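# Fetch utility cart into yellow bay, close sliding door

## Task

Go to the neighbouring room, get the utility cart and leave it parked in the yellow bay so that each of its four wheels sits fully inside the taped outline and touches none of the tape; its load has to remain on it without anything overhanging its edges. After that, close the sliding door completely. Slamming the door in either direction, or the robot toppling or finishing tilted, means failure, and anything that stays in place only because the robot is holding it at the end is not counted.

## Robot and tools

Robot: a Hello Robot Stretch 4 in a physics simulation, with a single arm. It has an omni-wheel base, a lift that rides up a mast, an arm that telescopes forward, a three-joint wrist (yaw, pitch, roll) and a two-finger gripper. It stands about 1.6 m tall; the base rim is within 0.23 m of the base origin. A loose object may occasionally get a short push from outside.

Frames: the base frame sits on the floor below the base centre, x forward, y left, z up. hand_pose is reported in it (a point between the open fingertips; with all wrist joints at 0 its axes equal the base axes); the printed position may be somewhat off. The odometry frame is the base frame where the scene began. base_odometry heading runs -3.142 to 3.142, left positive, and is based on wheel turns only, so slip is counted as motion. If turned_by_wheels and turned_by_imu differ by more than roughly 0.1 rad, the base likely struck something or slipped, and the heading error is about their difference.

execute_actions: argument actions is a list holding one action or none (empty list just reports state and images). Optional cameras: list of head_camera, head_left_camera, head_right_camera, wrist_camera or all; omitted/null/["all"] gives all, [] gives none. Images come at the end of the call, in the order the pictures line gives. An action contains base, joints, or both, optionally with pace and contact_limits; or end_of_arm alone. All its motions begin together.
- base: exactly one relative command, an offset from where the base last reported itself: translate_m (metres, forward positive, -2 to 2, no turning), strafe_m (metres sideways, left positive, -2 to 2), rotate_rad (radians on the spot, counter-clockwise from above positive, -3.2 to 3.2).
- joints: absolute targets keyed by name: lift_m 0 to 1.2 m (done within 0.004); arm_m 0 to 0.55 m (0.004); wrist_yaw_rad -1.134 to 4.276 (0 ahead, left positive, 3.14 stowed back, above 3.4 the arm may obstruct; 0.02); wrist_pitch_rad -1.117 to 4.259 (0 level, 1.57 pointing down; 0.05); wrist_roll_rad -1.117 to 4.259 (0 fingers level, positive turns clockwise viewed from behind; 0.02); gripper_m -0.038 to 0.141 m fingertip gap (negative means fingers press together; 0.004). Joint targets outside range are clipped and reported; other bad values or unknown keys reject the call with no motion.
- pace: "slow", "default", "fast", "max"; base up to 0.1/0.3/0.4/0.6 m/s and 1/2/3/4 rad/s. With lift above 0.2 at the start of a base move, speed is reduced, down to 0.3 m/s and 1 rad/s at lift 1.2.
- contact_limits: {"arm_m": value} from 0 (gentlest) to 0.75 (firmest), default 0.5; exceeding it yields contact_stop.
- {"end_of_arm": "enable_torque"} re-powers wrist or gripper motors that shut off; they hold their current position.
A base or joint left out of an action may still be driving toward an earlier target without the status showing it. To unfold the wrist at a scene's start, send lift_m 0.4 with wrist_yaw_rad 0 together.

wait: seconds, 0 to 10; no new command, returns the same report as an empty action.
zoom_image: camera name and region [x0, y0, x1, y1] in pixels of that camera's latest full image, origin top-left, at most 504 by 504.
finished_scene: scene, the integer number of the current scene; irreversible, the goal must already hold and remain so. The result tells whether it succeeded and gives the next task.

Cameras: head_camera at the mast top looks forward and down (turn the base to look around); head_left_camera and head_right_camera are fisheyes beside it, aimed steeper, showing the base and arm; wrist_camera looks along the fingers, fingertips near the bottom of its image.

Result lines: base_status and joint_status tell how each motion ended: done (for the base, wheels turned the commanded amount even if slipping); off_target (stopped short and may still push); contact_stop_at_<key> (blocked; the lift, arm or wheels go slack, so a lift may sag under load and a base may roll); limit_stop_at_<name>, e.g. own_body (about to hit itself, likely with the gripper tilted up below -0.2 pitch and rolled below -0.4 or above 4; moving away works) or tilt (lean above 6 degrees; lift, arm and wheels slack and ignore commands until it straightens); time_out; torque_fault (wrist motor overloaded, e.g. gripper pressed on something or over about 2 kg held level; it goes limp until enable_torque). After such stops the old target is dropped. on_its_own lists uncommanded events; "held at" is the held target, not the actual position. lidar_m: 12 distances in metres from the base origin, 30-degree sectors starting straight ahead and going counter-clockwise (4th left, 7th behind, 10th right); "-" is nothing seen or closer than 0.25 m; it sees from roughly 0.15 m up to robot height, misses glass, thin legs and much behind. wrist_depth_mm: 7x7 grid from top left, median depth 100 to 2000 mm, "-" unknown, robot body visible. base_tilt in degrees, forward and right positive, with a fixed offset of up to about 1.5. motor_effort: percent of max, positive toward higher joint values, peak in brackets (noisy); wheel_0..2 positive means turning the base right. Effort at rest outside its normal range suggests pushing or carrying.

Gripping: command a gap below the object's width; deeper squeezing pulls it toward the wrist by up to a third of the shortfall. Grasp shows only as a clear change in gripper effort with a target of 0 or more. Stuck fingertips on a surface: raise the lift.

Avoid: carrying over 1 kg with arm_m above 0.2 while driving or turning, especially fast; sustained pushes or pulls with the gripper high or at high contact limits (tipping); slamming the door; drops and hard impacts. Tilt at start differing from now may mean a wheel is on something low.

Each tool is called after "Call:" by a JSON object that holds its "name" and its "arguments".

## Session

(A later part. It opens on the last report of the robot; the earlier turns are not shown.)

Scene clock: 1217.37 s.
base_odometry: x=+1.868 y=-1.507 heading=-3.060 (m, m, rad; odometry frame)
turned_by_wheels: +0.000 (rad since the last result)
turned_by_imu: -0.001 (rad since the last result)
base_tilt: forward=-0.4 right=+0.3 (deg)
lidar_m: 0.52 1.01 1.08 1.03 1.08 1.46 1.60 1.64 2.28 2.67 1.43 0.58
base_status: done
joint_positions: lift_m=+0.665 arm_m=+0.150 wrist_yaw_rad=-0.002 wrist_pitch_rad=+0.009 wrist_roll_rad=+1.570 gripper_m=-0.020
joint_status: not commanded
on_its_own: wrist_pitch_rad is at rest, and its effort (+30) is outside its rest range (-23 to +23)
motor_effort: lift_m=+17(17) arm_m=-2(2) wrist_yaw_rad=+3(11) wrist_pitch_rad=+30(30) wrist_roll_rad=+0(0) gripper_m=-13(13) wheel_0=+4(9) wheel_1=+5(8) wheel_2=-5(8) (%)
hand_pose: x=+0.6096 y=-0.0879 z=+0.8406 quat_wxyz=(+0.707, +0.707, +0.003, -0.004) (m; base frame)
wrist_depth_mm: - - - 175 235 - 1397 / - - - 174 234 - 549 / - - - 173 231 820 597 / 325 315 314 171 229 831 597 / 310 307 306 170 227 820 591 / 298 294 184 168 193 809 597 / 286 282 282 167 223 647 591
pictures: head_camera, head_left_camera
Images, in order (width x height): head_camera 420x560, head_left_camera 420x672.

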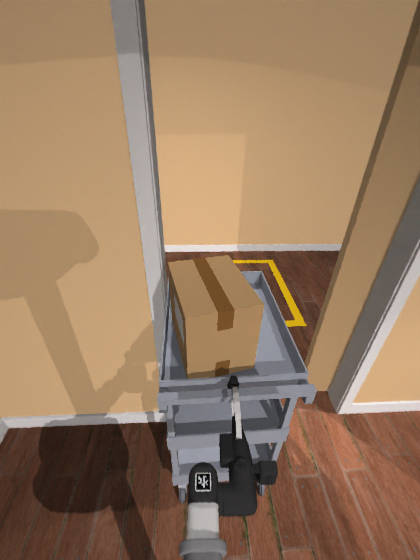

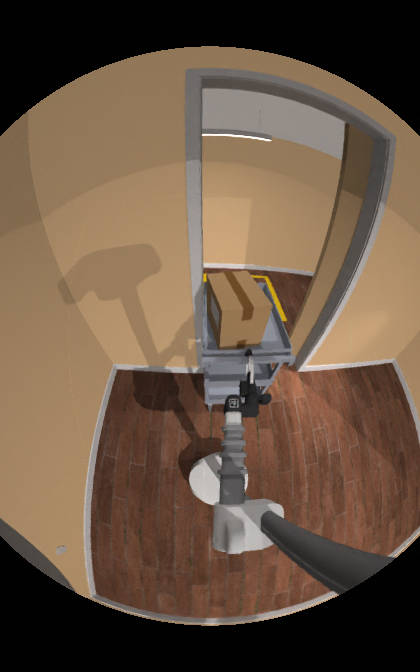

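Call:
{"name": "execute_actions", "arguments": {"actions": [{"base":{"translate_m":0.13},"pace":"slow"}], "cameras": ["head_camera","head_left_camera"]}}

Scene clock: 1223.37 s.
base_odometry: x=+1.739 y=-1.517 heading=-3.060 (m, m, rad; odometry frame)
turned_by_wheels: +0.000 (rad since the last result)
turned_by_imu: -0.003 (rad since the last result)
base_tilt: forward=-0.4 right=+0.2 (deg)
lidar_m: 0.53 0.86 1.13 1.03 1.10 1.45 1.72 1.78 2.45 2.66 1.23 0.56
base_status: done
joint_positions: lift_m=+0.665 arm_m=+0.150 wrist_yaw_rad=-0.004 wrist_pitch_rad=+0.009 wrist_roll_rad=+1.570 gripper_m=-0.020
joint_status: not commanded
on_its_own: wrist_pitch_rad is at rest, and its effort (+31) is outside its rest range (-23 to +23)
motor_effort: lift_m=+17(17) arm_m=-2(2) wrist_yaw_rad=+11(10) wrist_pitch_rad=+31(31) wrist_roll_rad=+0(0) gripper_m=-13(9) wheel_0=+1(6) wheel_1=+3(7) wheel_2=-6(12) (%)
hand_pose: x=+0.6094 y=-0.0887 z=+0.8406 quat_wxyz=(+0.707, +0.707, +0.002, -0.005) (m; base frame)
wrist_depth_mm: - - - 181 240 - 1366 / - - - 178 239 - 554 / - - - 176 236 820 597 / 1576 322 319 173 232 842 597 / 314 310 307 171 229 831 591 / 298 294 183 169 193 820 591 / 286 279 279 167 222 699 591
pictures: head_camera, head_left_camera
Images, in order (width x height): head_camera 420x560, head_left_camera 420x672.

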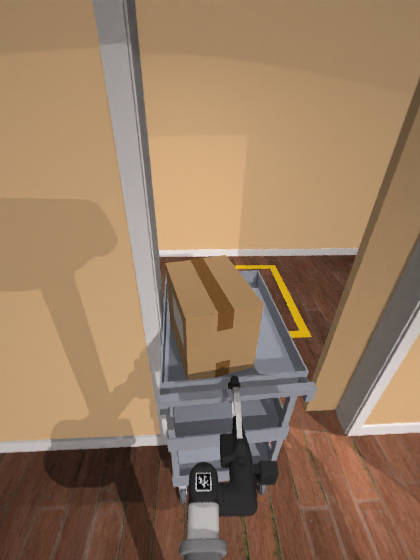

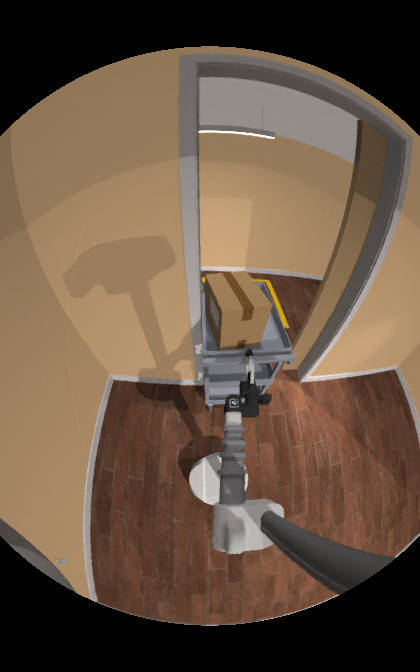

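Call:
{"name": "execute_actions", "arguments": {"actions": [{"base":{"rotate_rad":-0.06},"pace":"slow"}], "cameras": []}}

Call:
{"name": "execute_actions", "arguments": {"actions": [{"joints":{"arm_m":0.3},"pace":"slow"}], "cameras": ["head_camera","head_left_camera"]}}

Scene clock: 1233.67 s.
base_odometry: x=+1.739 y=-1.517 heading=-3.119 (m, m, rad; odometry frame)
turned_by_wheels: -0.060 (rad since the last result)
turned_by_imu: -0.061 (rad since the last result)
base_tilt: forward=-0.4 right=+0.2 (deg)
lidar_m: 0.50 0.81 1.07 1.02 1.08 1.40 1.75 1.77 2.29 2.67 1.32 0.59
base_status: done
joint_positions: lift_m=+0.665 arm_m=+0.150 wrist_yaw_rad=+0.001 wrist_pitch_rad=+0.008 wrist_roll_rad=+1.569 gripper_m=-0.020
joint_status: not commanded
on_its_own: wrist_pitch_rad is at rest, and its effort (+33) is outside its rest range (-23 to +23)
motor_effort: lift_m=+17(17) arm_m=-2(2) wrist_yaw_rad=-5(43) wrist_pitch_rad=+33(33) wrist_roll_rad=+2(2) gripper_m=-14(15) wheel_0=+2(11) wheel_1=+3(6) wheel_2=+2(9) (%)
hand_pose: x=+0.6098 y=-0.0871 z=+0.8408 quat_wxyz=(+0.708, +0.707, +0.003, -0.003) (m; base frame)
wrist_depth_mm: - - - 197 262 1756 1255 / - - - 192 254 - 1336 / - - - 186 245 - 585 / 1661 334 332 181 238 831 591 / 322 317 312 176 232 842 597 / 304 298 183 170 226 820 591 / 283 276 278 161 219 723 591
pictures: none
No camera images: the call's "cameras" was empty. Leave "cameras" out to get every camera's image.

Scene clock: 1236.47 s.
base_odometry: x=+1.739 y=-1.517 heading=-3.120 (m, m, rad; odometry frame)
turned_by_wheels: -0.001 (rad since the last result)
turned_by_imu: -0.002 (rad since the last result)
base_tilt: forward=-0.4 right=+0.2 (deg)
lidar_m: 0.62 0.83 1.11 1.04 1.06 1.41 1.73 1.76 2.30 2.67 1.34 0.75
base_status: not commanded
joint_positions: lift_m=+0.665 arm_m=+0.299 wrist_yaw_rad=-0.006 wrist_pitch_rad=+0.008 wrist_roll_rad=+1.570 gripper_m=-0.020
joint_status: all done
on_its_own: wrist_yaw_rad is at rest, and its effort (+15) is outside its rest range (-13 to +13); wrist_pitch_rad is at rest, and its effort (+34) is outside its rest range (-23 to +23)
motor_effort: lift_m=+17(17) arm_m=+7(11) wrist_yaw_rad=+15(20) wrist_pitch_rad=+34(32) wrist_roll_rad=+0(2) gripper_m=-11(13) wheel_0=-1(2) wheel_1=+3(3) wheel_2=-3(3) (%)
hand_pose: x=+0.7576 y=-0.0891 z=+0.8408 quat_wxyz=(+0.707, +0.707, +0.001, -0.005) (m; base frame)
wrist_depth_mm: - - - 272 278 300 301 / - - - 199 265 - 1366 / - - - 192 253 - 559 / - 340 338 185 242 831 597 / 327 317 317 178 234 831 597 / 303 297 182 171 223 798 597 / 281 272 278 139 216 732 585
pictures: head_camera, head_left_camera
Images, in order (width x height): head_camera 420x560, head_left_camera 420x672.

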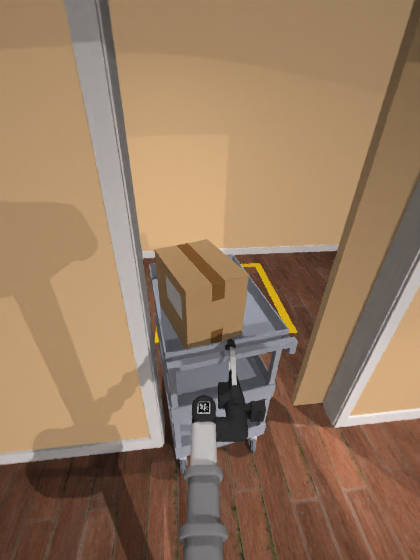

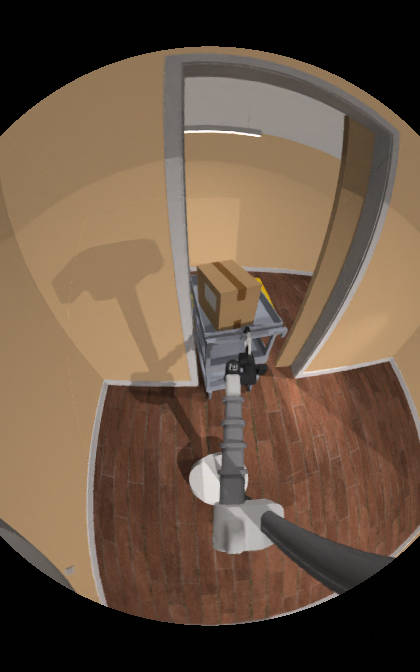

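Call:
{"name": "execute_actions", "arguments": {"actions": [{"joints":{"arm_m":0.37},"pace":"slow"}], "cameras": []}}

Call:
{"name": "execute_actions", "arguments": {"actions": [{"base":{"strafe_m":0.13},"pace":"slow"}], "cameras": ["head_camera","head_left_camera"]}}

Scene clock: 1244.87 s.
base_odometry: x=+1.739 y=-1.517 heading=-3.120 (m, m, rad; odometry frame)
turned_by_wheels: +0.000 (rad since the last result)
turned_by_imu: -0.002 (rad since the last result)
base_tilt: forward=-0.4 right=+0.2 (deg)
lidar_m: 0.71 0.82 1.10 1.04 1.08 1.39 1.74 1.74 2.30 2.67 1.30 0.82
base_status: not commanded
joint_positions: lift_m=+0.665 arm_m=+0.369 wrist_yaw_rad=-0.006 wrist_pitch_rad=+0.008 wrist_roll_rad=+1.570 gripper_m=-0.020
joint_status: all done
on_its_own: wrist_yaw_rad is at rest, and its effort (+15) is outside its rest range (-13 to +13); wrist_pitch_rad is at rest, and its effort (+35) is outside its rest range (-23 to +23)
motor_effort: lift_m=+17(17) arm_m=+8(9) wrist_yaw_rad=+15(18) wrist_pitch_rad=+35(33) wrist_roll_rad=+0(0) gripper_m=-13(15) wheel_0=-2(2) wheel_1=+2(2) wheel_2=-3(3) (%)
hand_pose: x=+0.8276 y=-0.0892 z=+0.8408 quat_wxyz=(+0.707, +0.707, +0.001, -0.005) (m; base frame)
wrist_depth_mm: - - - 279 282 301 298 / - - - 204 267 - 1336 / - - - 195 257 - 554 / - 343 340 187 245 831 597 / 330 317 315 178 235 820 591 / 301 297 182 170 223 798 597 / 279 268 277 139 213 715 585
pictures: none
No camera images: the call's "cameras" was empty. Leave "cameras" out to get every camera's image.

Scene clock: 1247.30 s.
base_odometry: x=+1.741 y=-1.647 heading=-3.123 (m, m, rad; odometry frame)
turned_by_wheels: -0.003 (rad since the last result)
turned_by_imu: -0.008 (rad since the last result)
base_tilt: forward=-0.4 right=+0.3 (deg)
lidar_m: 0.72 0.84 0.96 0.92 0.93 1.23 1.76 1.77 2.30 2.81 1.30 0.80
base_status: done
joint_positions: lift_m=+0.665 arm_m=+0.369 wrist_yaw_rad=-0.023 wrist_pitch_rad=+0.009 wrist_roll_rad=+1.570 gripper_m=-0.020
joint_status: not commanded
on_its_own: wrist_yaw_rad is at rest, and its effort (+63) is outside its rest range (-13 to +13); wrist_pitch_rad is at rest, and its effort (+30) is outside its rest range (-23 to +23)
motor_effort: lift_m=+17(17) arm_m=+5(7) wrist_yaw_rad=+63(67) wrist_pitch_rad=+30(33) wrist_roll_rad=+0(1) gripper_m=-8(14) wheel_0=-18(19) wheel_1=-6(5) wheel_2=-16(16) (%)
hand_pose: x=+0.8266 y=-0.0940 z=+0.8408 quat_wxyz=(+0.707, +0.707, -0.005, -0.011) (m; base frame)
wrist_depth_mm: - - - 199 263 - 1366 / - - - 192 255 - 554 / - 345 342 186 247 854 591 / - 322 320 179 237 842 597 / 309 304 301 174 230 842 597 / 290 287 183 169 183 798 585 / 273 264 271 156 216 723 591
pictures: head_camera, head_left_camera
Images, in order (width x height): head_camera 420x560, head_left_camera 420x672.

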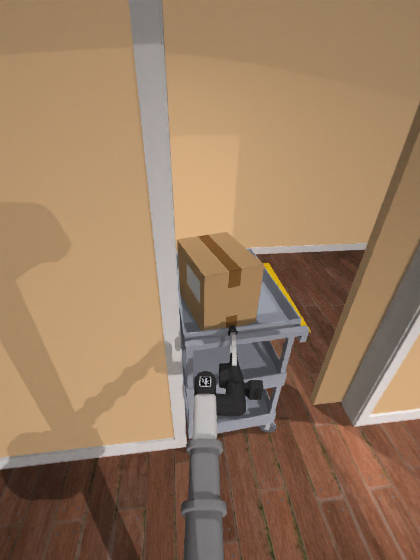

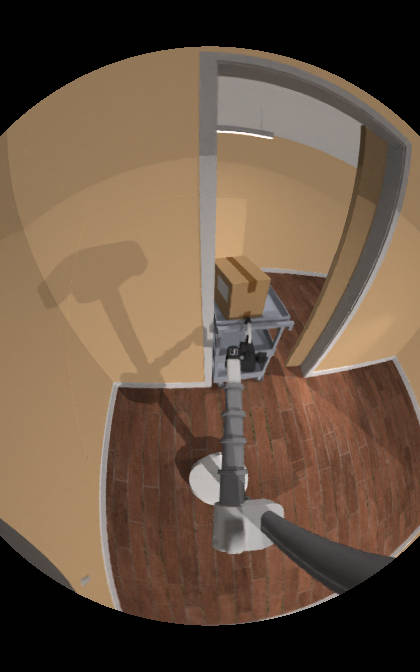

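Call:
{"name": "execute_actions", "arguments": {"actions": [{"base":{"strafe_m":-0.07},"pace":"slow"}], "cameras": []}}

Call:
{"name": "execute_actions", "arguments": {"actions": [{"joints":{"arm_m":0.5},"pace":"slow"}], "cameras": ["head_camera","head_left_camera"]}}

Scene clock: 1255.13 s.
base_odometry: x=+1.740 y=-1.577 heading=-3.122 (m, m, rad; odometry frame)
turned_by_wheels: +0.001 (rad since the last result)
turned_by_imu: +0.000 (rad since the last result)
base_tilt: forward=-0.4 right=+0.3 (deg)
lidar_m: 0.70 0.83 1.07 0.98 1.00 1.30 1.73 1.78 2.27 2.72 1.35 0.84
base_status: done
joint_positions: lift_m=+0.665 arm_m=+0.369 wrist_yaw_rad=+0.006 wrist_pitch_rad=+0.009 wrist_roll_rad=+1.569 gripper_m=-0.020
joint_status: not commanded
on_its_own: wrist_yaw_rad is at rest, and its effort (-19) is outside its rest range (-13 to +13); wrist_pitch_rad is at rest, and its effort (+32) is outside its rest range (-23 to +23)
motor_effort: lift_m=+17(17) arm_m=+4(4) wrist_yaw_rad=-19(63) wrist_pitch_rad=+32(31) wrist_roll_rad=+1(2) gripper_m=-13(14) wheel_0=+7(16) wheel_1=+1(13) wheel_2=+3(15) (%)
hand_pose: x=+0.8292 y=-0.0857 z=+0.8407 quat_wxyz=(+0.708, +0.707, +0.005, -0.001) (m; base frame)
wrist_depth_mm: - - - 204 270 - 1397 / - - - 196 259 - 544 / - - - 190 252 1808 597 / - 329 325 182 240 842 591 / 312 306 306 177 231 842 597 / 291 289 184 170 195 809 597 / 273 264 267 164 216 723 597
pictures: none
No camera images: the call's "cameras" was empty. Leave "cameras" out to get every camera's image.

Scene clock: 1257.70 s.
base_odometry: x=+1.740 y=-1.577 heading=-3.123 (m, m, rad; odometry frame)
turned_by_wheels: +0.000 (rad since the last result)
turned_by_imu: -0.001 (rad since the last result)
base_tilt: forward=-0.3 right=+0.2 (deg)
lidar_m: 0.83 0.83 1.08 0.99 1.01 1.31 1.74 1.76 2.29 2.73 1.31 0.99
base_status: not commanded
joint_positions: lift_m=+0.665 arm_m=+0.499 wrist_yaw_rad=+0.000 wrist_pitch_rad=+0.009 wrist_roll_rad=+1.569 gripper_m=-0.020
joint_status: all done
on_its_own: wrist_pitch_rad is at rest, and its effort (+32) is outside its rest range (-23 to +23)
motor_effort: lift_m=+17(17) arm_m=+7(10) wrist_yaw_rad=-1(19) wrist_pitch_rad=+32(33) wrist_roll_rad=+1(1) gripper_m=-12(16) wheel_0=+4(7) wheel_1=+1(1) wheel_2=+1(3) (%)
hand_pose: x=+0.9581 y=-0.0875 z=+0.8408 quat_wxyz=(+0.708, +0.707, +0.003, -0.003) (m; base frame)
wrist_depth_mm: - - - 278 286 - 1308 / - - - 204 268 - 530 / - - - 195 257 - 580 / 1983 332 332 186 244 866 591 / 319 309 310 178 234 831 591 / 290 287 182 170 222 809 591 / 271 264 266 156 212 715 591
pictures: head_camera, head_left_camera
Images, in order (width x height): head_camera 420x560, head_left_camera 420x672.

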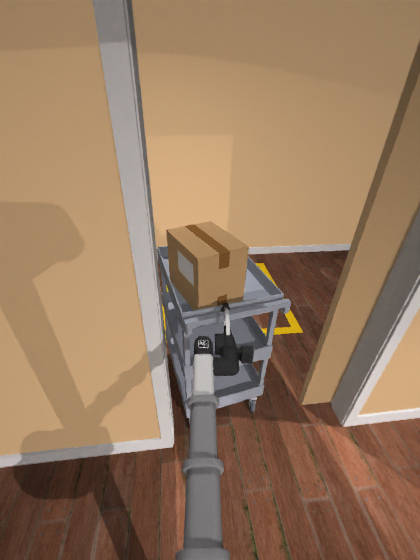

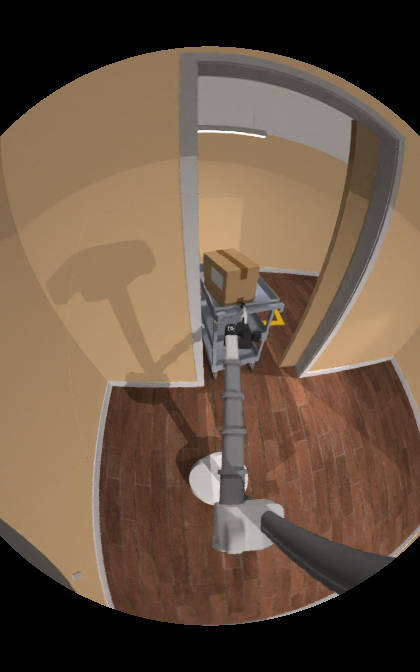

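Call:
{"name": "execute_actions", "arguments": {"actions": [{"joints":{"wrist_yaw_rad":0.5},"pace":"slow"}], "cameras": ["head_camera","head_left_camera"]}}

Scene clock: 1263.10 s.
base_odometry: x=+1.740 y=-1.576 heading=-3.127 (m, m, rad; odometry frame)
turned_by_wheels: -0.004 (rad since the last result)
turned_by_imu: -0.009 (rad since the last result)
base_tilt: forward=-0.4 right=+0.2 (deg)
lidar_m: 0.81 0.84 1.06 0.98 1.02 1.29 1.74 1.75 2.30 2.73 1.31 1.00
base_status: not commanded
joint_positions: lift_m=+0.665 arm_m=+0.500 wrist_yaw_rad=+0.481 wrist_pitch_rad=+0.013 wrist_roll_rad=+1.571 gripper_m=-0.020
joint_status: all done
on_its_own: wrist_yaw_rad is at rest, and its effort (+54) is outside its rest range (-13 to +13)
motor_effort: lift_m=+17(17) arm_m=+2(7) wrist_yaw_rad=+54(64) wrist_pitch_rad=+20(35) wrist_roll_rad=-2(2) gripper_m=-10(17) wheel_0=-20(20) wheel_1=-11(11) wheel_2=-14(15) (%)
hand_pose: x=+0.9668 y=+0.0559 z=+0.8396 quat_wxyz=(+0.688, +0.686, +0.173, +0.164) (m; base frame)
wrist_depth_mm: - - - 138 192 750 591 / 286 283 282 143 198 759 574 / 290 289 289 148 206 798 591 / 296 296 294 154 214 820 580 / 303 298 297 160 223 - 554 / 307 303 184 167 191 1863 1308 / 1661 1537 1618 155 242 1537 1308
pictures: head_camera, head_left_camera
Images, in order (width x height): head_camera 420x560, head_left_camera 420x672.

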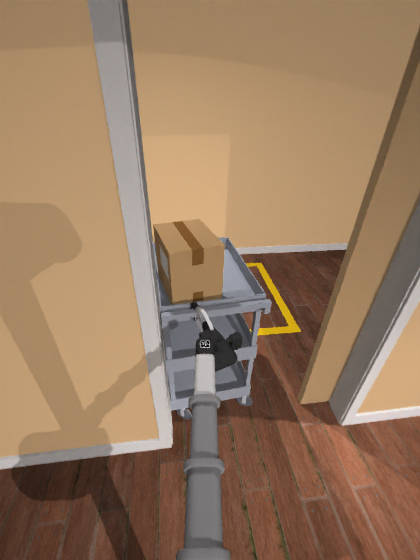

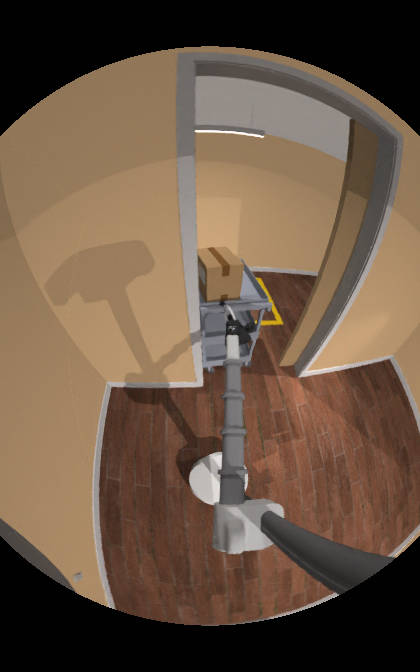

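Call:
{"name": "execute_actions", "arguments": {"actions": [{"joints":{"gripper_m":0.12}}], "cameras": []}}

Call:
{"name": "execute_actions", "arguments": {"actions": [{"joints":{"arm_m":0.25}}], "cameras": []}}

Call:
{"name": "execute_actions", "arguments": {"actions": [{"joints":{"wrist_yaw_rad":0.0,"wrist_pitch_rad":0.02,"lift_m":0.655},"base":{"translate_m":0.25},"pace":"slow"}]}}

Scene clock: 1290.67 s.
base_odometry: x=+1.740 y=-1.577 heading=-3.126 (m, m, rad; odometry frame)
turned_by_wheels: +0.001 (rad since the last result)
turned_by_imu: -0.001 (rad since the last result)
base_tilt: forward=-0.3 right=+0.3 (deg)
lidar_m: 0.81 0.84 1.07 0.99 1.00 1.29 1.74 1.78 2.27 2.73 1.33 1.03
base_status: not commanded
joint_positions: lift_m=+0.665 arm_m=+0.500 wrist_yaw_rad=+0.487 wrist_pitch_rad=+0.014 wrist_roll_rad=+1.571 gripper_m=+0.120
joint_status: all done
on_its_own: wrist_yaw_rad is at rest, and its effort (+34) is outside its rest range (-13 to +13)
motor_effort: lift_m=+17(17) arm_m=+2(2) wrist_yaw_rad=+34(53) wrist_pitch_rad=+17(22) wrist_roll_rad=-2(1) gripper_m=+0(11) wheel_0=-14(19) wheel_1=-7(11) wheel_2=-14(14) (%)
hand_pose: x=+0.9664 y=+0.0579 z=+0.8392 quat_wxyz=(+0.687, +0.685, +0.175, +0.166) (m; base frame)
wrist_depth_mm: 283 283 279 140 195 750 585 / 289 285 283 146 201 778 580 / 294 294 289 151 209 798 585 / 300 296 296 158 217 809 580 / 304 303 301 165 229 1983 539 / 312 310 190 173 233 1863 1308 / 1661 1576 1576 152 246 1537 1308
pictures: none
No camera images: the call's "cameras" was empty. Leave "cameras" out to get every camera's image.

Scene clock: 1292.53 s.
base_odometry: x=+1.740 y=-1.577 heading=-3.123 (m, m, rad; odometry frame)
turned_by_wheels: +0.003 (rad since the last result)
turned_by_imu: +0.003 (rad since the last result)
base_tilt: forward=-0.3 right=+0.2 (deg)
lidar_m: 0.80 0.82 1.07 0.97 1.00 1.30 1.75 1.77 2.28 2.74 1.34 1.06
base_status: not commanded
joint_positions: lift_m=+0.665 arm_m=+0.251 wrist_yaw_rad=+0.500 wrist_pitch_rad=+0.022 wrist_roll_rad=+1.570 gripper_m=+0.120
joint_status: all done
motor_effort: lift_m=+17(17) arm_m=-6(8) wrist_yaw_rad=-3(38) wrist_pitch_rad=-5(18) wrist_roll_rad=-2(2) gripper_m=+1(2) wheel_0=-1(14) wheel_1=+0(7) wheel_2=+0(14) (%)
hand_pose: x=+0.7170 y=+0.0616 z=+0.8368 quat_wxyz=(+0.687, +0.683, +0.183, +0.167) (m; base frame)
wrist_depth_mm: - 500 496 415 - 842 574 / - 512 508 433 - 854 559 / - - 517 452 - 809 517 / - - - 469 - 654 473 / 436 439 436 418 433 433 424 / 377 366 219 373 368 211 370 / 415 410 407 140 410 402 413
pictures: none
No camera images: the call's "cameras" was empty. Leave "cameras" out to get every camera's image.

Scene clock: 1296.33 s.
base_odometry: x=+1.490 y=-1.581 heading=-3.123 (m, m, rad; odometry frame)
turned_by_wheels: +0.000 (rad since the last result)
turned_by_imu: -0.002 (rad since the last result)
base_tilt: forward=-0.4 right=+0.3 (deg)
lidar_m: 0.62 0.57 0.77 1.02 1.04 1.34 1.99 2.00 2.60 2.69 1.04 0.72
base_status: done
joint_positions: lift_m=+0.655 arm_m=+0.251 wrist_yaw_rad=+0.000 wrist_pitch_rad=+0.022 wrist_roll_rad=+1.570 gripper_m=+0.120
joint_status: all done
motor_effort: lift_m=+13(17) arm_m=-5(6) wrist_yaw_rad=-3(6) wrist_pitch_rad=-5(8) wrist_roll_rad=-2(1) gripper_m=-1(1) wheel_0=+1(5) wheel_1=+1(7) wheel_2=-4(6) (%)
hand_pose: x=+0.7104 y=-0.0874 z=+0.8271 quat_wxyz=(+0.707, +0.707, +0.008, -0.008) (m; base frame)
wrist_depth_mm: - - - 245 - 1756 1255 / - - - 296 309 330 329 / - - - 286 - 1921 512 / - - - 279 878 798 549 / - - - 271 - 798 549 / 353 347 211 265 265 211 554 / 334 332 332 140 - 759 544
pictures: head_camera, head_left_camera, head_right_camera, wrist_camera
Images, in order (width x height): head_camera 420x560, head_left_camera 420x672, head_right_camera 420x672, wrist_camera 616x392.

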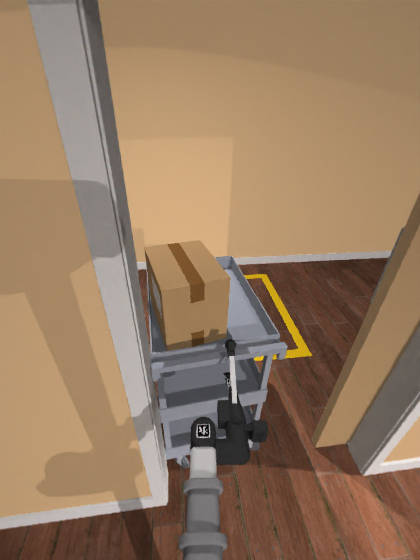

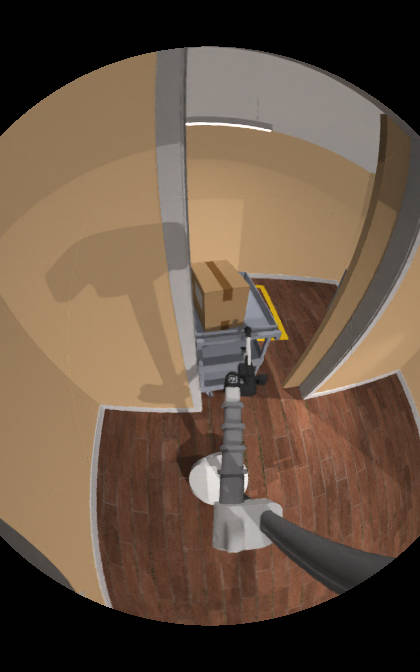

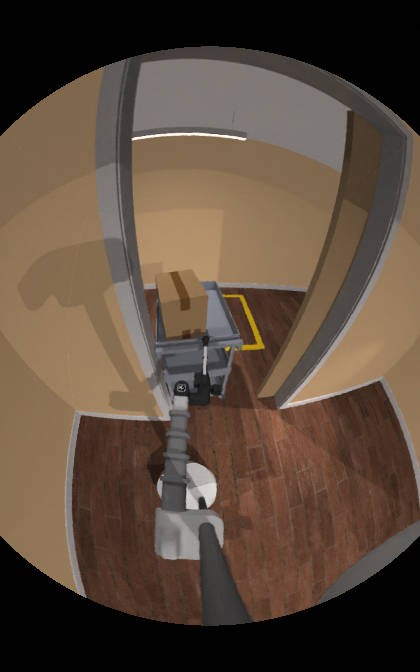

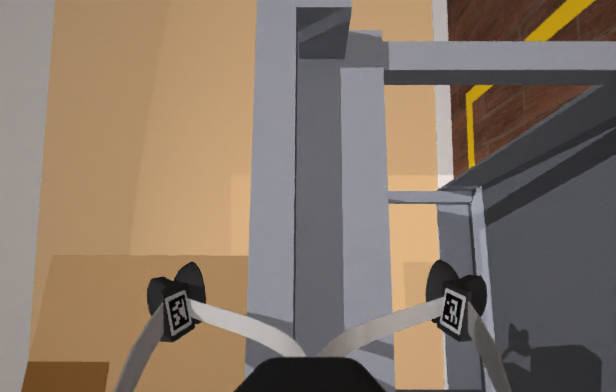

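Call:
{"name": "execute_actions", "arguments": {"actions": [{"joints":{"arm_m":0.29},"pace":"slow"}], "cameras": []}}

Call:
{"name": "execute_actions", "arguments": {"actions": [{"joints":{"gripper_m":-0.02}}], "cameras": []}}

Call:
{"name": "execute_actions", "arguments": {"actions": [{"joints":{"arm_m":0.45},"pace":"slow"}], "cameras": ["head_camera","head_right_camera"]}}

Scene clock: 1307.87 s.
base_odometry: x=+1.490 y=-1.581 heading=-3.123 (m, m, rad; odometry frame)
turned_by_wheels: +0.000 (rad since the last result)
turned_by_imu: -0.001 (rad since the last result)
base_tilt: forward=-0.4 right=+0.3 (deg)
lidar_m: 0.63 0.56 0.76 0.99 1.02 1.34 2.00 2.01 2.61 2.70 1.01 0.75
base_status: not commanded
joint_positions: lift_m=+0.655 arm_m=+0.289 wrist_yaw_rad=+0.000 wrist_pitch_rad=+0.022 wrist_roll_rad=+1.570 gripper_m=+0.120
joint_status: all done
motor_effort: lift_m=+13(13) arm_m=+6(7) wrist_yaw_rad=-1(1) wrist_pitch_rad=-6(7) wrist_roll_rad=-1(1) gripper_m=-1(0) wheel_0=+1(1) wheel_1=+2(1) wheel_2=-4(4) (%)
hand_pose: x=+0.7481 y=-0.0875 z=+0.8272 quat_wxyz=(+0.707, +0.707, +0.008, -0.008) (m; base frame)
wrist_depth_mm: - - - 231 273 273 272 / - - - 258 282 1756 1281 / - - - 250 254 1921 512 / - - - 243 247 778 549 / - - 327 236 240 820 549 / 314 306 191 231 230 211 549 / 301 297 297 140 227 759 554
pictures: none
No camera images: the call's "cameras" was empty. Leave "cameras" out to get every camera's image.

Scene clock: 1310.07 s.
base_odometry: x=+1.490 y=-1.581 heading=-3.124 (m, m, rad; odometry frame)
turned_by_wheels: +0.000 (rad since the last result)
turned_by_imu: -0.001 (rad since the last result)
base_tilt: forward=-0.4 right=+0.1 (deg)
lidar_m: 0.62 0.55 0.75 1.01 1.03 1.31 2.01 2.00 2.60 2.70 1.03 0.73
base_status: not commanded
joint_positions: lift_m=+0.655 arm_m=+0.289 wrist_yaw_rad=+0.000 wrist_pitch_rad=+0.007 wrist_roll_rad=+1.570 gripper_m=-0.020
joint_status: all done
on_its_own: wrist_pitch_rad is at rest, and its effort (+38) is outside its rest range (-23 to +23)
motor_effort: lift_m=+14(14) arm_m=+3(6) wrist_yaw_rad=-3(9) wrist_pitch_rad=+38(43) wrist_roll_rad=+0(2) gripper_m=-16(28) wheel_0=-2(2) wheel_1=-2(2) wheel_2=-1(6) (%)
hand_pose: x=+0.7488 y=-0.0874 z=+0.8316 quat_wxyz=(+0.707, +0.707, +0.002, -0.002) (m; base frame)
wrist_depth_mm: - - - 201 265 266 266 / - - - 195 257 1921 1336 / - - - 189 249 - 544 / - - - 183 241 831 597 / - - - 178 234 831 585 / 319 317 180 172 226 820 574 / 301 296 297 168 221 715 574
pictures: none
No camera images: the call's "cameras" was empty. Leave "cameras" out to get every camera's image.

Scene clock: 1312.93 s.
base_odometry: x=+1.490 y=-1.581 heading=-3.123 (m, m, rad; odometry frame)
turned_by_wheels: +0.001 (rad since the last result)
turned_by_imu: +0.000 (rad since the last result)
base_tilt: forward=-0.5 right=+0.2 (deg)
lidar_m: 0.62 0.56 0.73 1.01 1.03 1.34 2.00 2.01 2.63 2.69 1.03 0.90
base_status: not commanded
joint_positions: lift_m=+0.655 arm_m=+0.449 wrist_yaw_rad=+0.005 wrist_pitch_rad=+0.007 wrist_roll_rad=+1.570 gripper_m=-0.020
joint_status: all done
on_its_own: wrist_yaw_rad is at rest, and its effort (-16) is outside its rest range (-13 to +13); wrist_pitch_rad is at rest, and its effort (+38) is outside its rest range (-23 to +23)
motor_effort: lift_m=+14(14) arm_m=+7(9) wrist_yaw_rad=-16(17) wrist_pitch_rad=+38(37) wrist_roll_rad=+0(1) gripper_m=-11(16) wheel_0=+4(3) wheel_1=+0(2) wheel_2=-2(3) (%)
hand_pose: x=+0.9085 y=-0.0860 z=+0.8314 quat_wxyz=(+0.707, +0.707, +0.004, -0.001) (m; base frame)
wrist_depth_mm: - - - 215 281 1756 1255 / - - - 205 270 293 290 / - - - 195 259 - 1281 / - - - 187 247 1863 564 / - - - 179 236 831 580 / 322 317 181 172 226 809 580 / 300 290 290 164 215 759 574
pictures: head_camera, head_right_camera
Images, in order (width x height): head_camera 420x560, head_right_camera 420x672.

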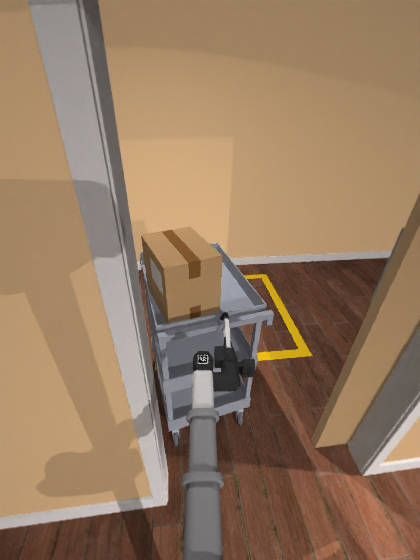

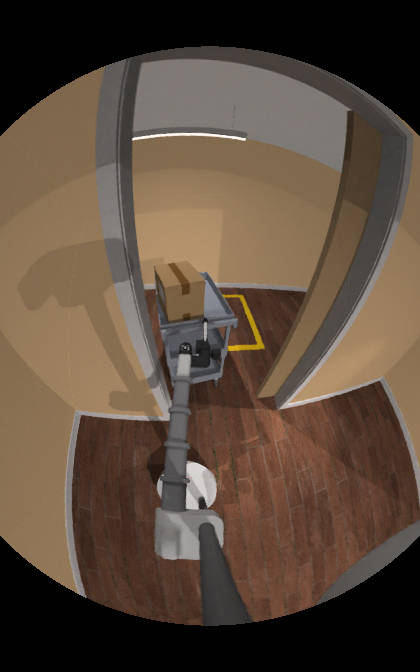

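Call:
{"name": "execute_actions", "arguments": {"actions": [{"joints":{"arm_m":0.33},"pace":"slow"}], "cameras": ["head_camera","head_right_camera"]}}

Scene clock: 1321.53 s.
base_odometry: x=+1.490 y=-1.581 heading=-3.123 (m, m, rad; odometry frame)
turned_by_wheels: +0.000 (rad since the last result)
turned_by_imu: -0.002 (rad since the last result)
base_tilt: forward=-0.3 right=+0.2 (deg)
lidar_m: 0.57 0.54 0.76 1.01 1.03 1.34 2.00 2.03 2.64 2.67 1.02 0.76
base_status: not commanded
joint_positions: lift_m=+0.655 arm_m=+0.331 wrist_yaw_rad=-0.001 wrist_pitch_rad=+0.007 wrist_roll_rad=+1.570 gripper_m=-0.020
joint_status: all done
on_its_own: wrist_pitch_rad is at rest, and its effort (+34) is outside its rest range (-23 to +23)
motor_effort: lift_m=+14(14) arm_m=-7(9) wrist_yaw_rad=+0(27) wrist_pitch_rad=+34(36) wrist_roll_rad=-1(1) gripper_m=-14(16) wheel_0=+1(3) wheel_1=+0(1) wheel_2=+2(3) (%)
hand_pose: x=+0.7906 y=-0.0876 z=+0.8314 quat_wxyz=(+0.707, +0.707, +0.002, -0.003) (m; base frame)
wrist_depth_mm: - - - 205 267 272 270 / - - - 197 259 1808 1255 / - - - 190 250 - 544 / - - - 183 242 831 580 / - - - 178 234 831 585 / 322 317 181 171 224 798 580 / 303 291 296 167 218 723 580
pictures: head_camera, head_right_camera
Images, in order (width x height): head_camera 420x560, head_right_camera 420x672.

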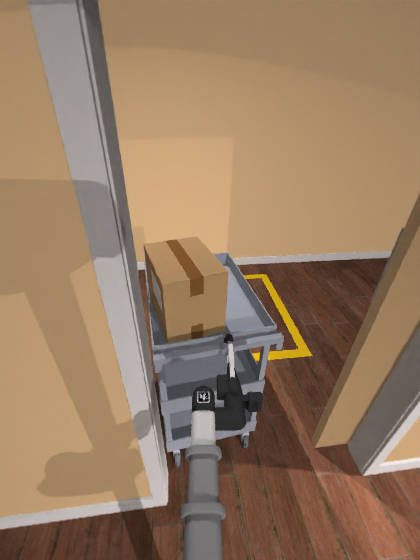

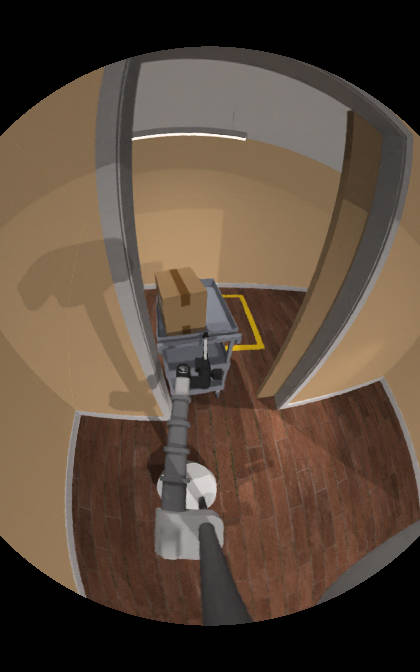

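Call:
{"name": "execute_actions", "arguments": {"actions": [{"base":{"strafe_m":-0.17},"pace":"slow"}], "cameras": ["head_camera"]}}

Call:
{"name": "execute_actions", "arguments": {"actions": [{"base":{"translate_m":-0.4},"pace":"slow"}], "cameras": ["head_camera","head_right_camera"]}}

Scene clock: 1353.87 s.
base_odometry: x=+1.487 y=-1.411 heading=-3.122 (m, m, rad; odometry frame)
turned_by_wheels: +0.001 (rad since the last result)
turned_by_imu: +0.002 (rad since the last result)
base_tilt: forward=-0.5 right=+0.2 (deg)
lidar_m: 0.61 0.63 0.79 1.19 1.21 1.57 1.98 2.03 2.57 2.52 0.95 0.84
base_status: done
joint_positions: lift_m=+0.655 arm_m=+0.331 wrist_yaw_rad=+0.010 wrist_pitch_rad=+0.006 wrist_roll_rad=+1.570 gripper_m=-0.020
joint_status: not commanded
on_its_own: wrist_yaw_rad is at rest, and its effort (-30) is outside its rest range (-13 to +13); wrist_pitch_rad is at rest, and its effort (+35) is outside its rest range (-23 to +23)
motor_effort: lift_m=+14(14) arm_m=-6(7) wrist_yaw_rad=-30(39) wrist_pitch_rad=+35(37) wrist_roll_rad=+0(0) gripper_m=-17(18) wheel_0=+5(14) wheel_1=-1(8) wheel_2=+6(6) (%)
hand_pose: x=+0.7913 y=-0.0846 z=+0.8316 quat_wxyz=(+0.707, +0.707, +0.006, +0.001) (m; base frame)
wrist_depth_mm: - - - 251 - - 1366 / - - - 277 304 306 301 / - - - 216 281 1921 1336 / - - - 198 263 - 525 / - - - 186 243 820 591 / 1983 322 182 172 226 798 591 / 297 285 287 161 208 759 585
pictures: head_camera
Images, in order (width x height): head_camera 420x560.

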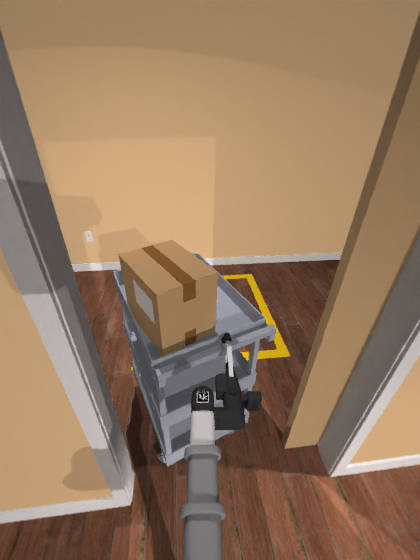

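Scene clock: 1359.13 s.
base_odometry: x=+1.886 y=-1.404 heading=-3.123 (m, m, rad; odometry frame)
turned_by_wheels: -0.001 (rad since the last result)
turned_by_imu: -0.004 (rad since the last result)
base_tilt: forward=-0.4 right=+0.2 (deg)
lidar_m: 0.65 1.01 1.25 1.14 1.17 1.50 1.58 1.61 2.10 2.57 1.61 0.77
base_status: done
joint_positions: lift_m=+0.655 arm_m=+0.331 wrist_yaw_rad=-0.006 wrist_pitch_rad=+0.006 wrist_roll_rad=+1.570 gripper_m=-0.020
joint_status: not commanded
on_its_own: wrist_yaw_rad is at rest, and its effort (+16) is outside its rest range (-13 to +13); wrist_pitch_rad is at rest, and its effort (+38) is outside its rest range (-23 to +23)
motor_effort: lift_m=+14(14) arm_m=-6(6) wrist_yaw_rad=+16(30) wrist_pitch_rad=+38(39) wrist_roll_rad=-1(2) gripper_m=-14(20) wheel_0=-8(10) wheel_1=-5(4) wheel_2=+0(15) (%)
hand_pose: x=+0.7899 y=-0.0893 z=+0.8317 quat_wxyz=(+0.707, +0.707, +0.000, -0.004) (m; base frame)
wrist_depth_mm: 661 661 654 206 267 274 271 / - - - 198 262 1808 1255 / - - - 191 251 - 559 / - - - 184 244 820 597 / - - - 178 236 831 580 / 322 315 181 173 226 798 585 / 301 294 294 166 217 750 585
pictures: head_camera, head_right_camera
Images, in order (width x height): head_camera 420x560, head_right_camera 420x672.

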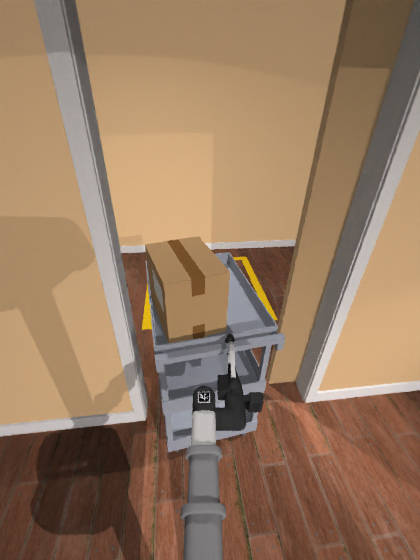

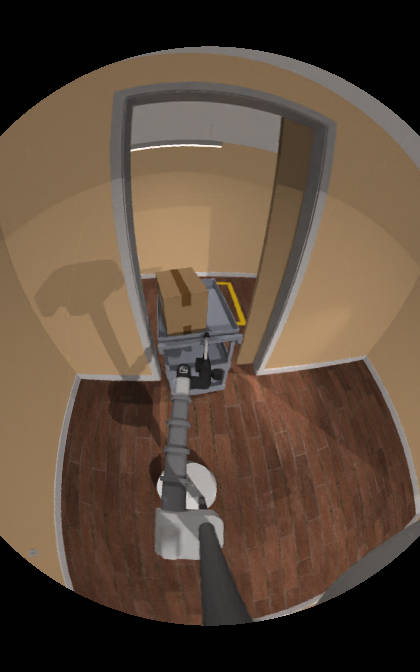

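Call:
{"name": "execute_actions", "arguments": {"actions": [{"base":{"strafe_m":0.05},"pace":"slow"}], "cameras": []}}

Call:
{"name": "execute_actions", "arguments": {"actions": [{"base":{"translate_m":0.15},"pace":"slow"}], "cameras": ["head_camera","head_right_camera"]}}

Scene clock: 1366.70 s.
base_odometry: x=+1.887 y=-1.454 heading=-3.124 (m, m, rad; odometry frame)
turned_by_wheels: -0.001 (rad since the last result)
turned_by_imu: -0.003 (rad since the last result)
base_tilt: forward=-0.3 right=+0.3 (deg)
lidar_m: 0.66 0.98 1.19 1.07 1.11 1.43 1.57 1.60 2.07 2.62 1.59 0.75
base_status: done
joint_positions: lift_m=+0.655 arm_m=+0.331 wrist_yaw_rad=-0.010 wrist_pitch_rad=+0.006 wrist_roll_rad=+1.571 gripper_m=-0.020
joint_status: not commanded
on_its_own: wrist_yaw_rad is at rest, and its effort (+27) is outside its rest range (-13 to +13); wrist_pitch_rad is at rest, and its effort (+39) is outside its rest range (-23 to +23)
motor_effort: lift_m=+14(14) arm_m=-5(6) wrist_yaw_rad=+27(32) wrist_pitch_rad=+39(37) wrist_roll_rad=-2(1) gripper_m=-9(14) wheel_0=-8(14) wheel_1=+1(6) wheel_2=-5(5) (%)
hand_pose: x=+0.7894 y=-0.0904 z=+0.8317 quat_wxyz=(+0.707, +0.707, -0.001, -0.006) (m; base frame)
wrist_depth_mm: - - - 194 256 262 257 / - - - 190 251 1863 1308 / - - - 185 245 - 535 / - - - 180 237 842 585 / 1576 - - 176 233 831 585 / 320 314 181 171 226 809 585 / 304 294 297 166 220 759 585
pictures: none
No camera images: the call's "cameras" was empty. Leave "cameras" out to get every camera's image.

Scene clock: 1369.47 s.
base_odometry: x=+1.738 y=-1.456 heading=-3.123 (m, m, rad; odometry frame)
turned_by_wheels: +0.001 (rad since the last result)
turned_by_imu: +0.000 (rad since the last result)
base_tilt: forward=-0.4 right=+0.2 (deg)
lidar_m: 0.67 0.84 1.08 1.09 1.13 1.42 1.72 1.76 2.28 2.61 1.38 0.75
base_status: done
joint_positions: lift_m=+0.655 arm_m=+0.330 wrist_yaw_rad=+0.004 wrist_pitch_rad=+0.006 wrist_roll_rad=+1.571 gripper_m=-0.020
joint_status: not commanded
on_its_own: wrist_yaw_rad is at rest, and its effort (-14) is outside its rest range (-13 to +13); wrist_pitch_rad is at rest, and its effort (+39) is outside its rest range (-23 to +23)
motor_effort: lift_m=+14(14) arm_m=-3(5) wrist_yaw_rad=-14(29) wrist_pitch_rad=+39(38) wrist_roll_rad=-2(2) gripper_m=-9(10) wheel_0=+7(8) wheel_1=+6(5) wheel_2=-2(13) (%)
hand_pose: x=+0.7902 y=-0.0862 z=+0.8317 quat_wxyz=(+0.707, +0.707, +0.004, -0.001) (m; base frame)
wrist_depth_mm: - - - 201 264 267 266 / - - - 195 257 1808 1255 / - - - 188 248 - 544 / - - - 182 240 831 585 / - - - 177 233 809 585 / 320 315 181 171 226 820 580 / 303 294 296 166 218 750 580
pictures: head_camera, head_right_camera
Images, in order (width x height): head_camera 420x560, head_right_camera 420x672.

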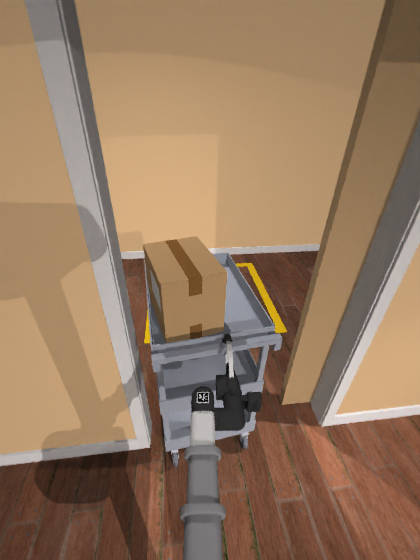

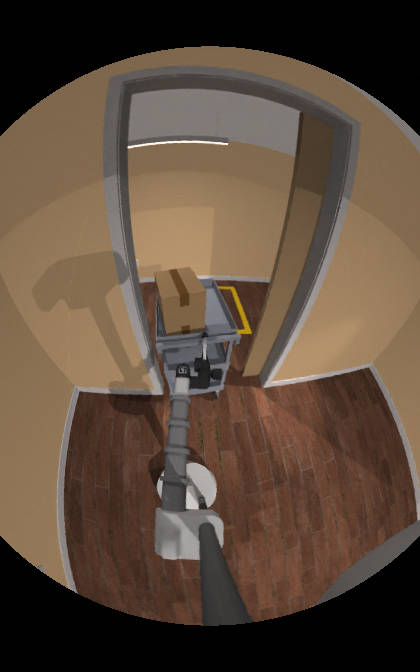

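Call:
{"name": "execute_actions", "arguments": {"actions": [{"joints":{"wrist_yaw_rad":0.3},"pace":"slow"}], "cameras": ["head_camera"]}}

Scene clock: 1375.10 s.
base_odometry: x=+1.737 y=-1.456 heading=-3.124 (m, m, rad; odometry frame)
turned_by_wheels: -0.001 (rad since the last result)
turned_by_imu: -0.006 (rad since the last result)
base_tilt: forward=-0.5 right=+0.2 (deg)
lidar_m: 0.71 0.71 1.07 1.11 1.14 1.45 1.74 1.73 2.27 2.60 1.40 1.11
base_status: not commanded
joint_positions: lift_m=+0.655 arm_m=+0.330 wrist_yaw_rad=+0.300 wrist_pitch_rad=+0.005 wrist_roll_rad=+1.570 gripper_m=-0.020
joint_status: all done
on_its_own: wrist_pitch_rad is at rest, and its effort (+41) is outside its rest range (-23 to +23)
motor_effort: lift_m=+14(14) arm_m=-2(3) wrist_yaw_rad=-2(72) wrist_pitch_rad=+41(41) wrist_roll_rad=-2(3) gripper_m=-11(21) wheel_0=+2(12) wheel_1=+0(6) wheel_2=+1(14) (%)
hand_pose: x=+0.8028 y=+0.0017 z=+0.8320 quat_wxyz=(+0.700, +0.699, +0.107, +0.104) (m; base frame)
wrist_depth_mm: - - - 149 203 - 1255 / - - - 153 208 778 580 / - - - 157 213 798 585 / - - - 161 220 831 585 / 322 319 317 165 224 842 585 / 324 320 180 168 229 809 585 / 325 322 319 171 235 1756 549
pictures: head_camera
Images, in order (width x height): head_camera 420x560.

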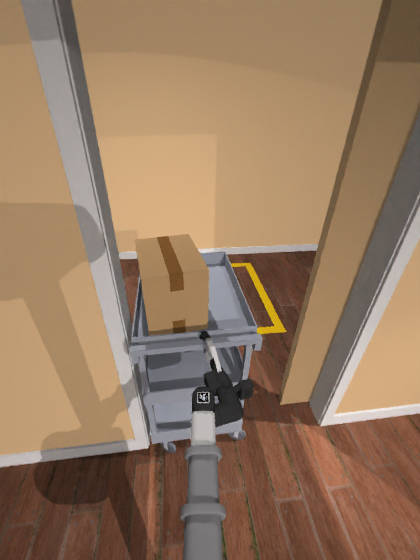

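Call:
{"name": "execute_actions", "arguments": {"actions": [{"joints":{"wrist_yaw_rad":0.4,"arm_m":0.48},"pace":"slow"}], "cameras": ["head_camera","head_right_camera"]}}

Scene clock: 1386.27 s.
base_odometry: x=+1.737 y=-1.456 heading=-3.124 (m, m, rad; odometry frame)
turned_by_wheels: +0.000 (rad since the last result)
turned_by_imu: -0.001 (rad since the last result)
base_tilt: forward=-0.3 right=+0.2 (deg)
lidar_m: 0.86 0.84 1.08 1.11 1.14 1.45 1.74 1.76 2.27 2.60 1.38 1.13
base_status: not commanded
joint_positions: lift_m=+0.655 arm_m=+0.479 wrist_yaw_rad=+0.407 wrist_pitch_rad=+0.006 wrist_roll_rad=+1.570 gripper_m=-0.020
joint_status: all done
on_its_own: wrist_yaw_rad is at rest, and its effort (-22) is outside its rest range (-13 to +13); wrist_pitch_rad is at rest, and its effort (+40) is outside its rest range (-23 to +23)
motor_effort: lift_m=+14(14) arm_m=+8(10) wrist_yaw_rad=-22(41) wrist_pitch_rad=+40(44) wrist_roll_rad=+0(1) gripper_m=-12(14) wheel_0=+4(8) wheel_1=+2(2) wheel_2=-1(7) (%)
hand_pose: x=+0.9491 y=+0.0338 z=+0.8318 quat_wxyz=(+0.693, +0.692, +0.145, +0.141) (m; base frame)
wrist_depth_mm: - - - 140 193 1863 569 / - - - 145 200 778 591 / - - - 150 206 809 580 / 1921 322 322 156 213 820 585 / 322 319 317 161 223 854 585 / 325 322 181 167 226 1863 591 / 332 325 325 169 237 1808 539
pictures: head_camera, head_right_camera
Images, in order (width x height): head_camera 420x560, head_right_camera 420x672.

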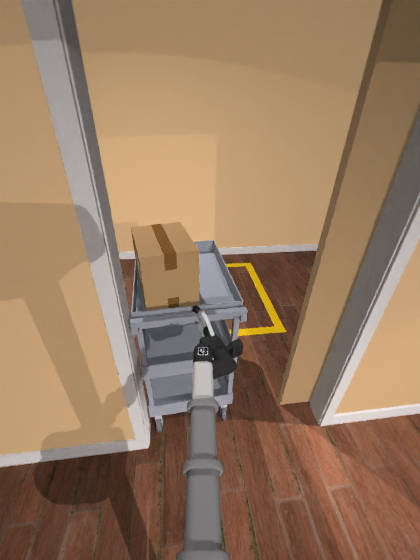

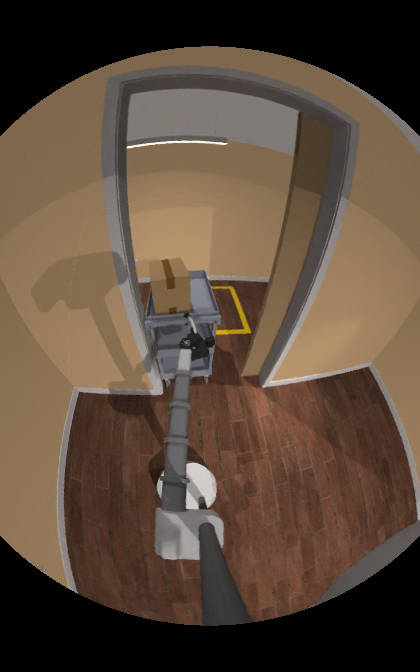

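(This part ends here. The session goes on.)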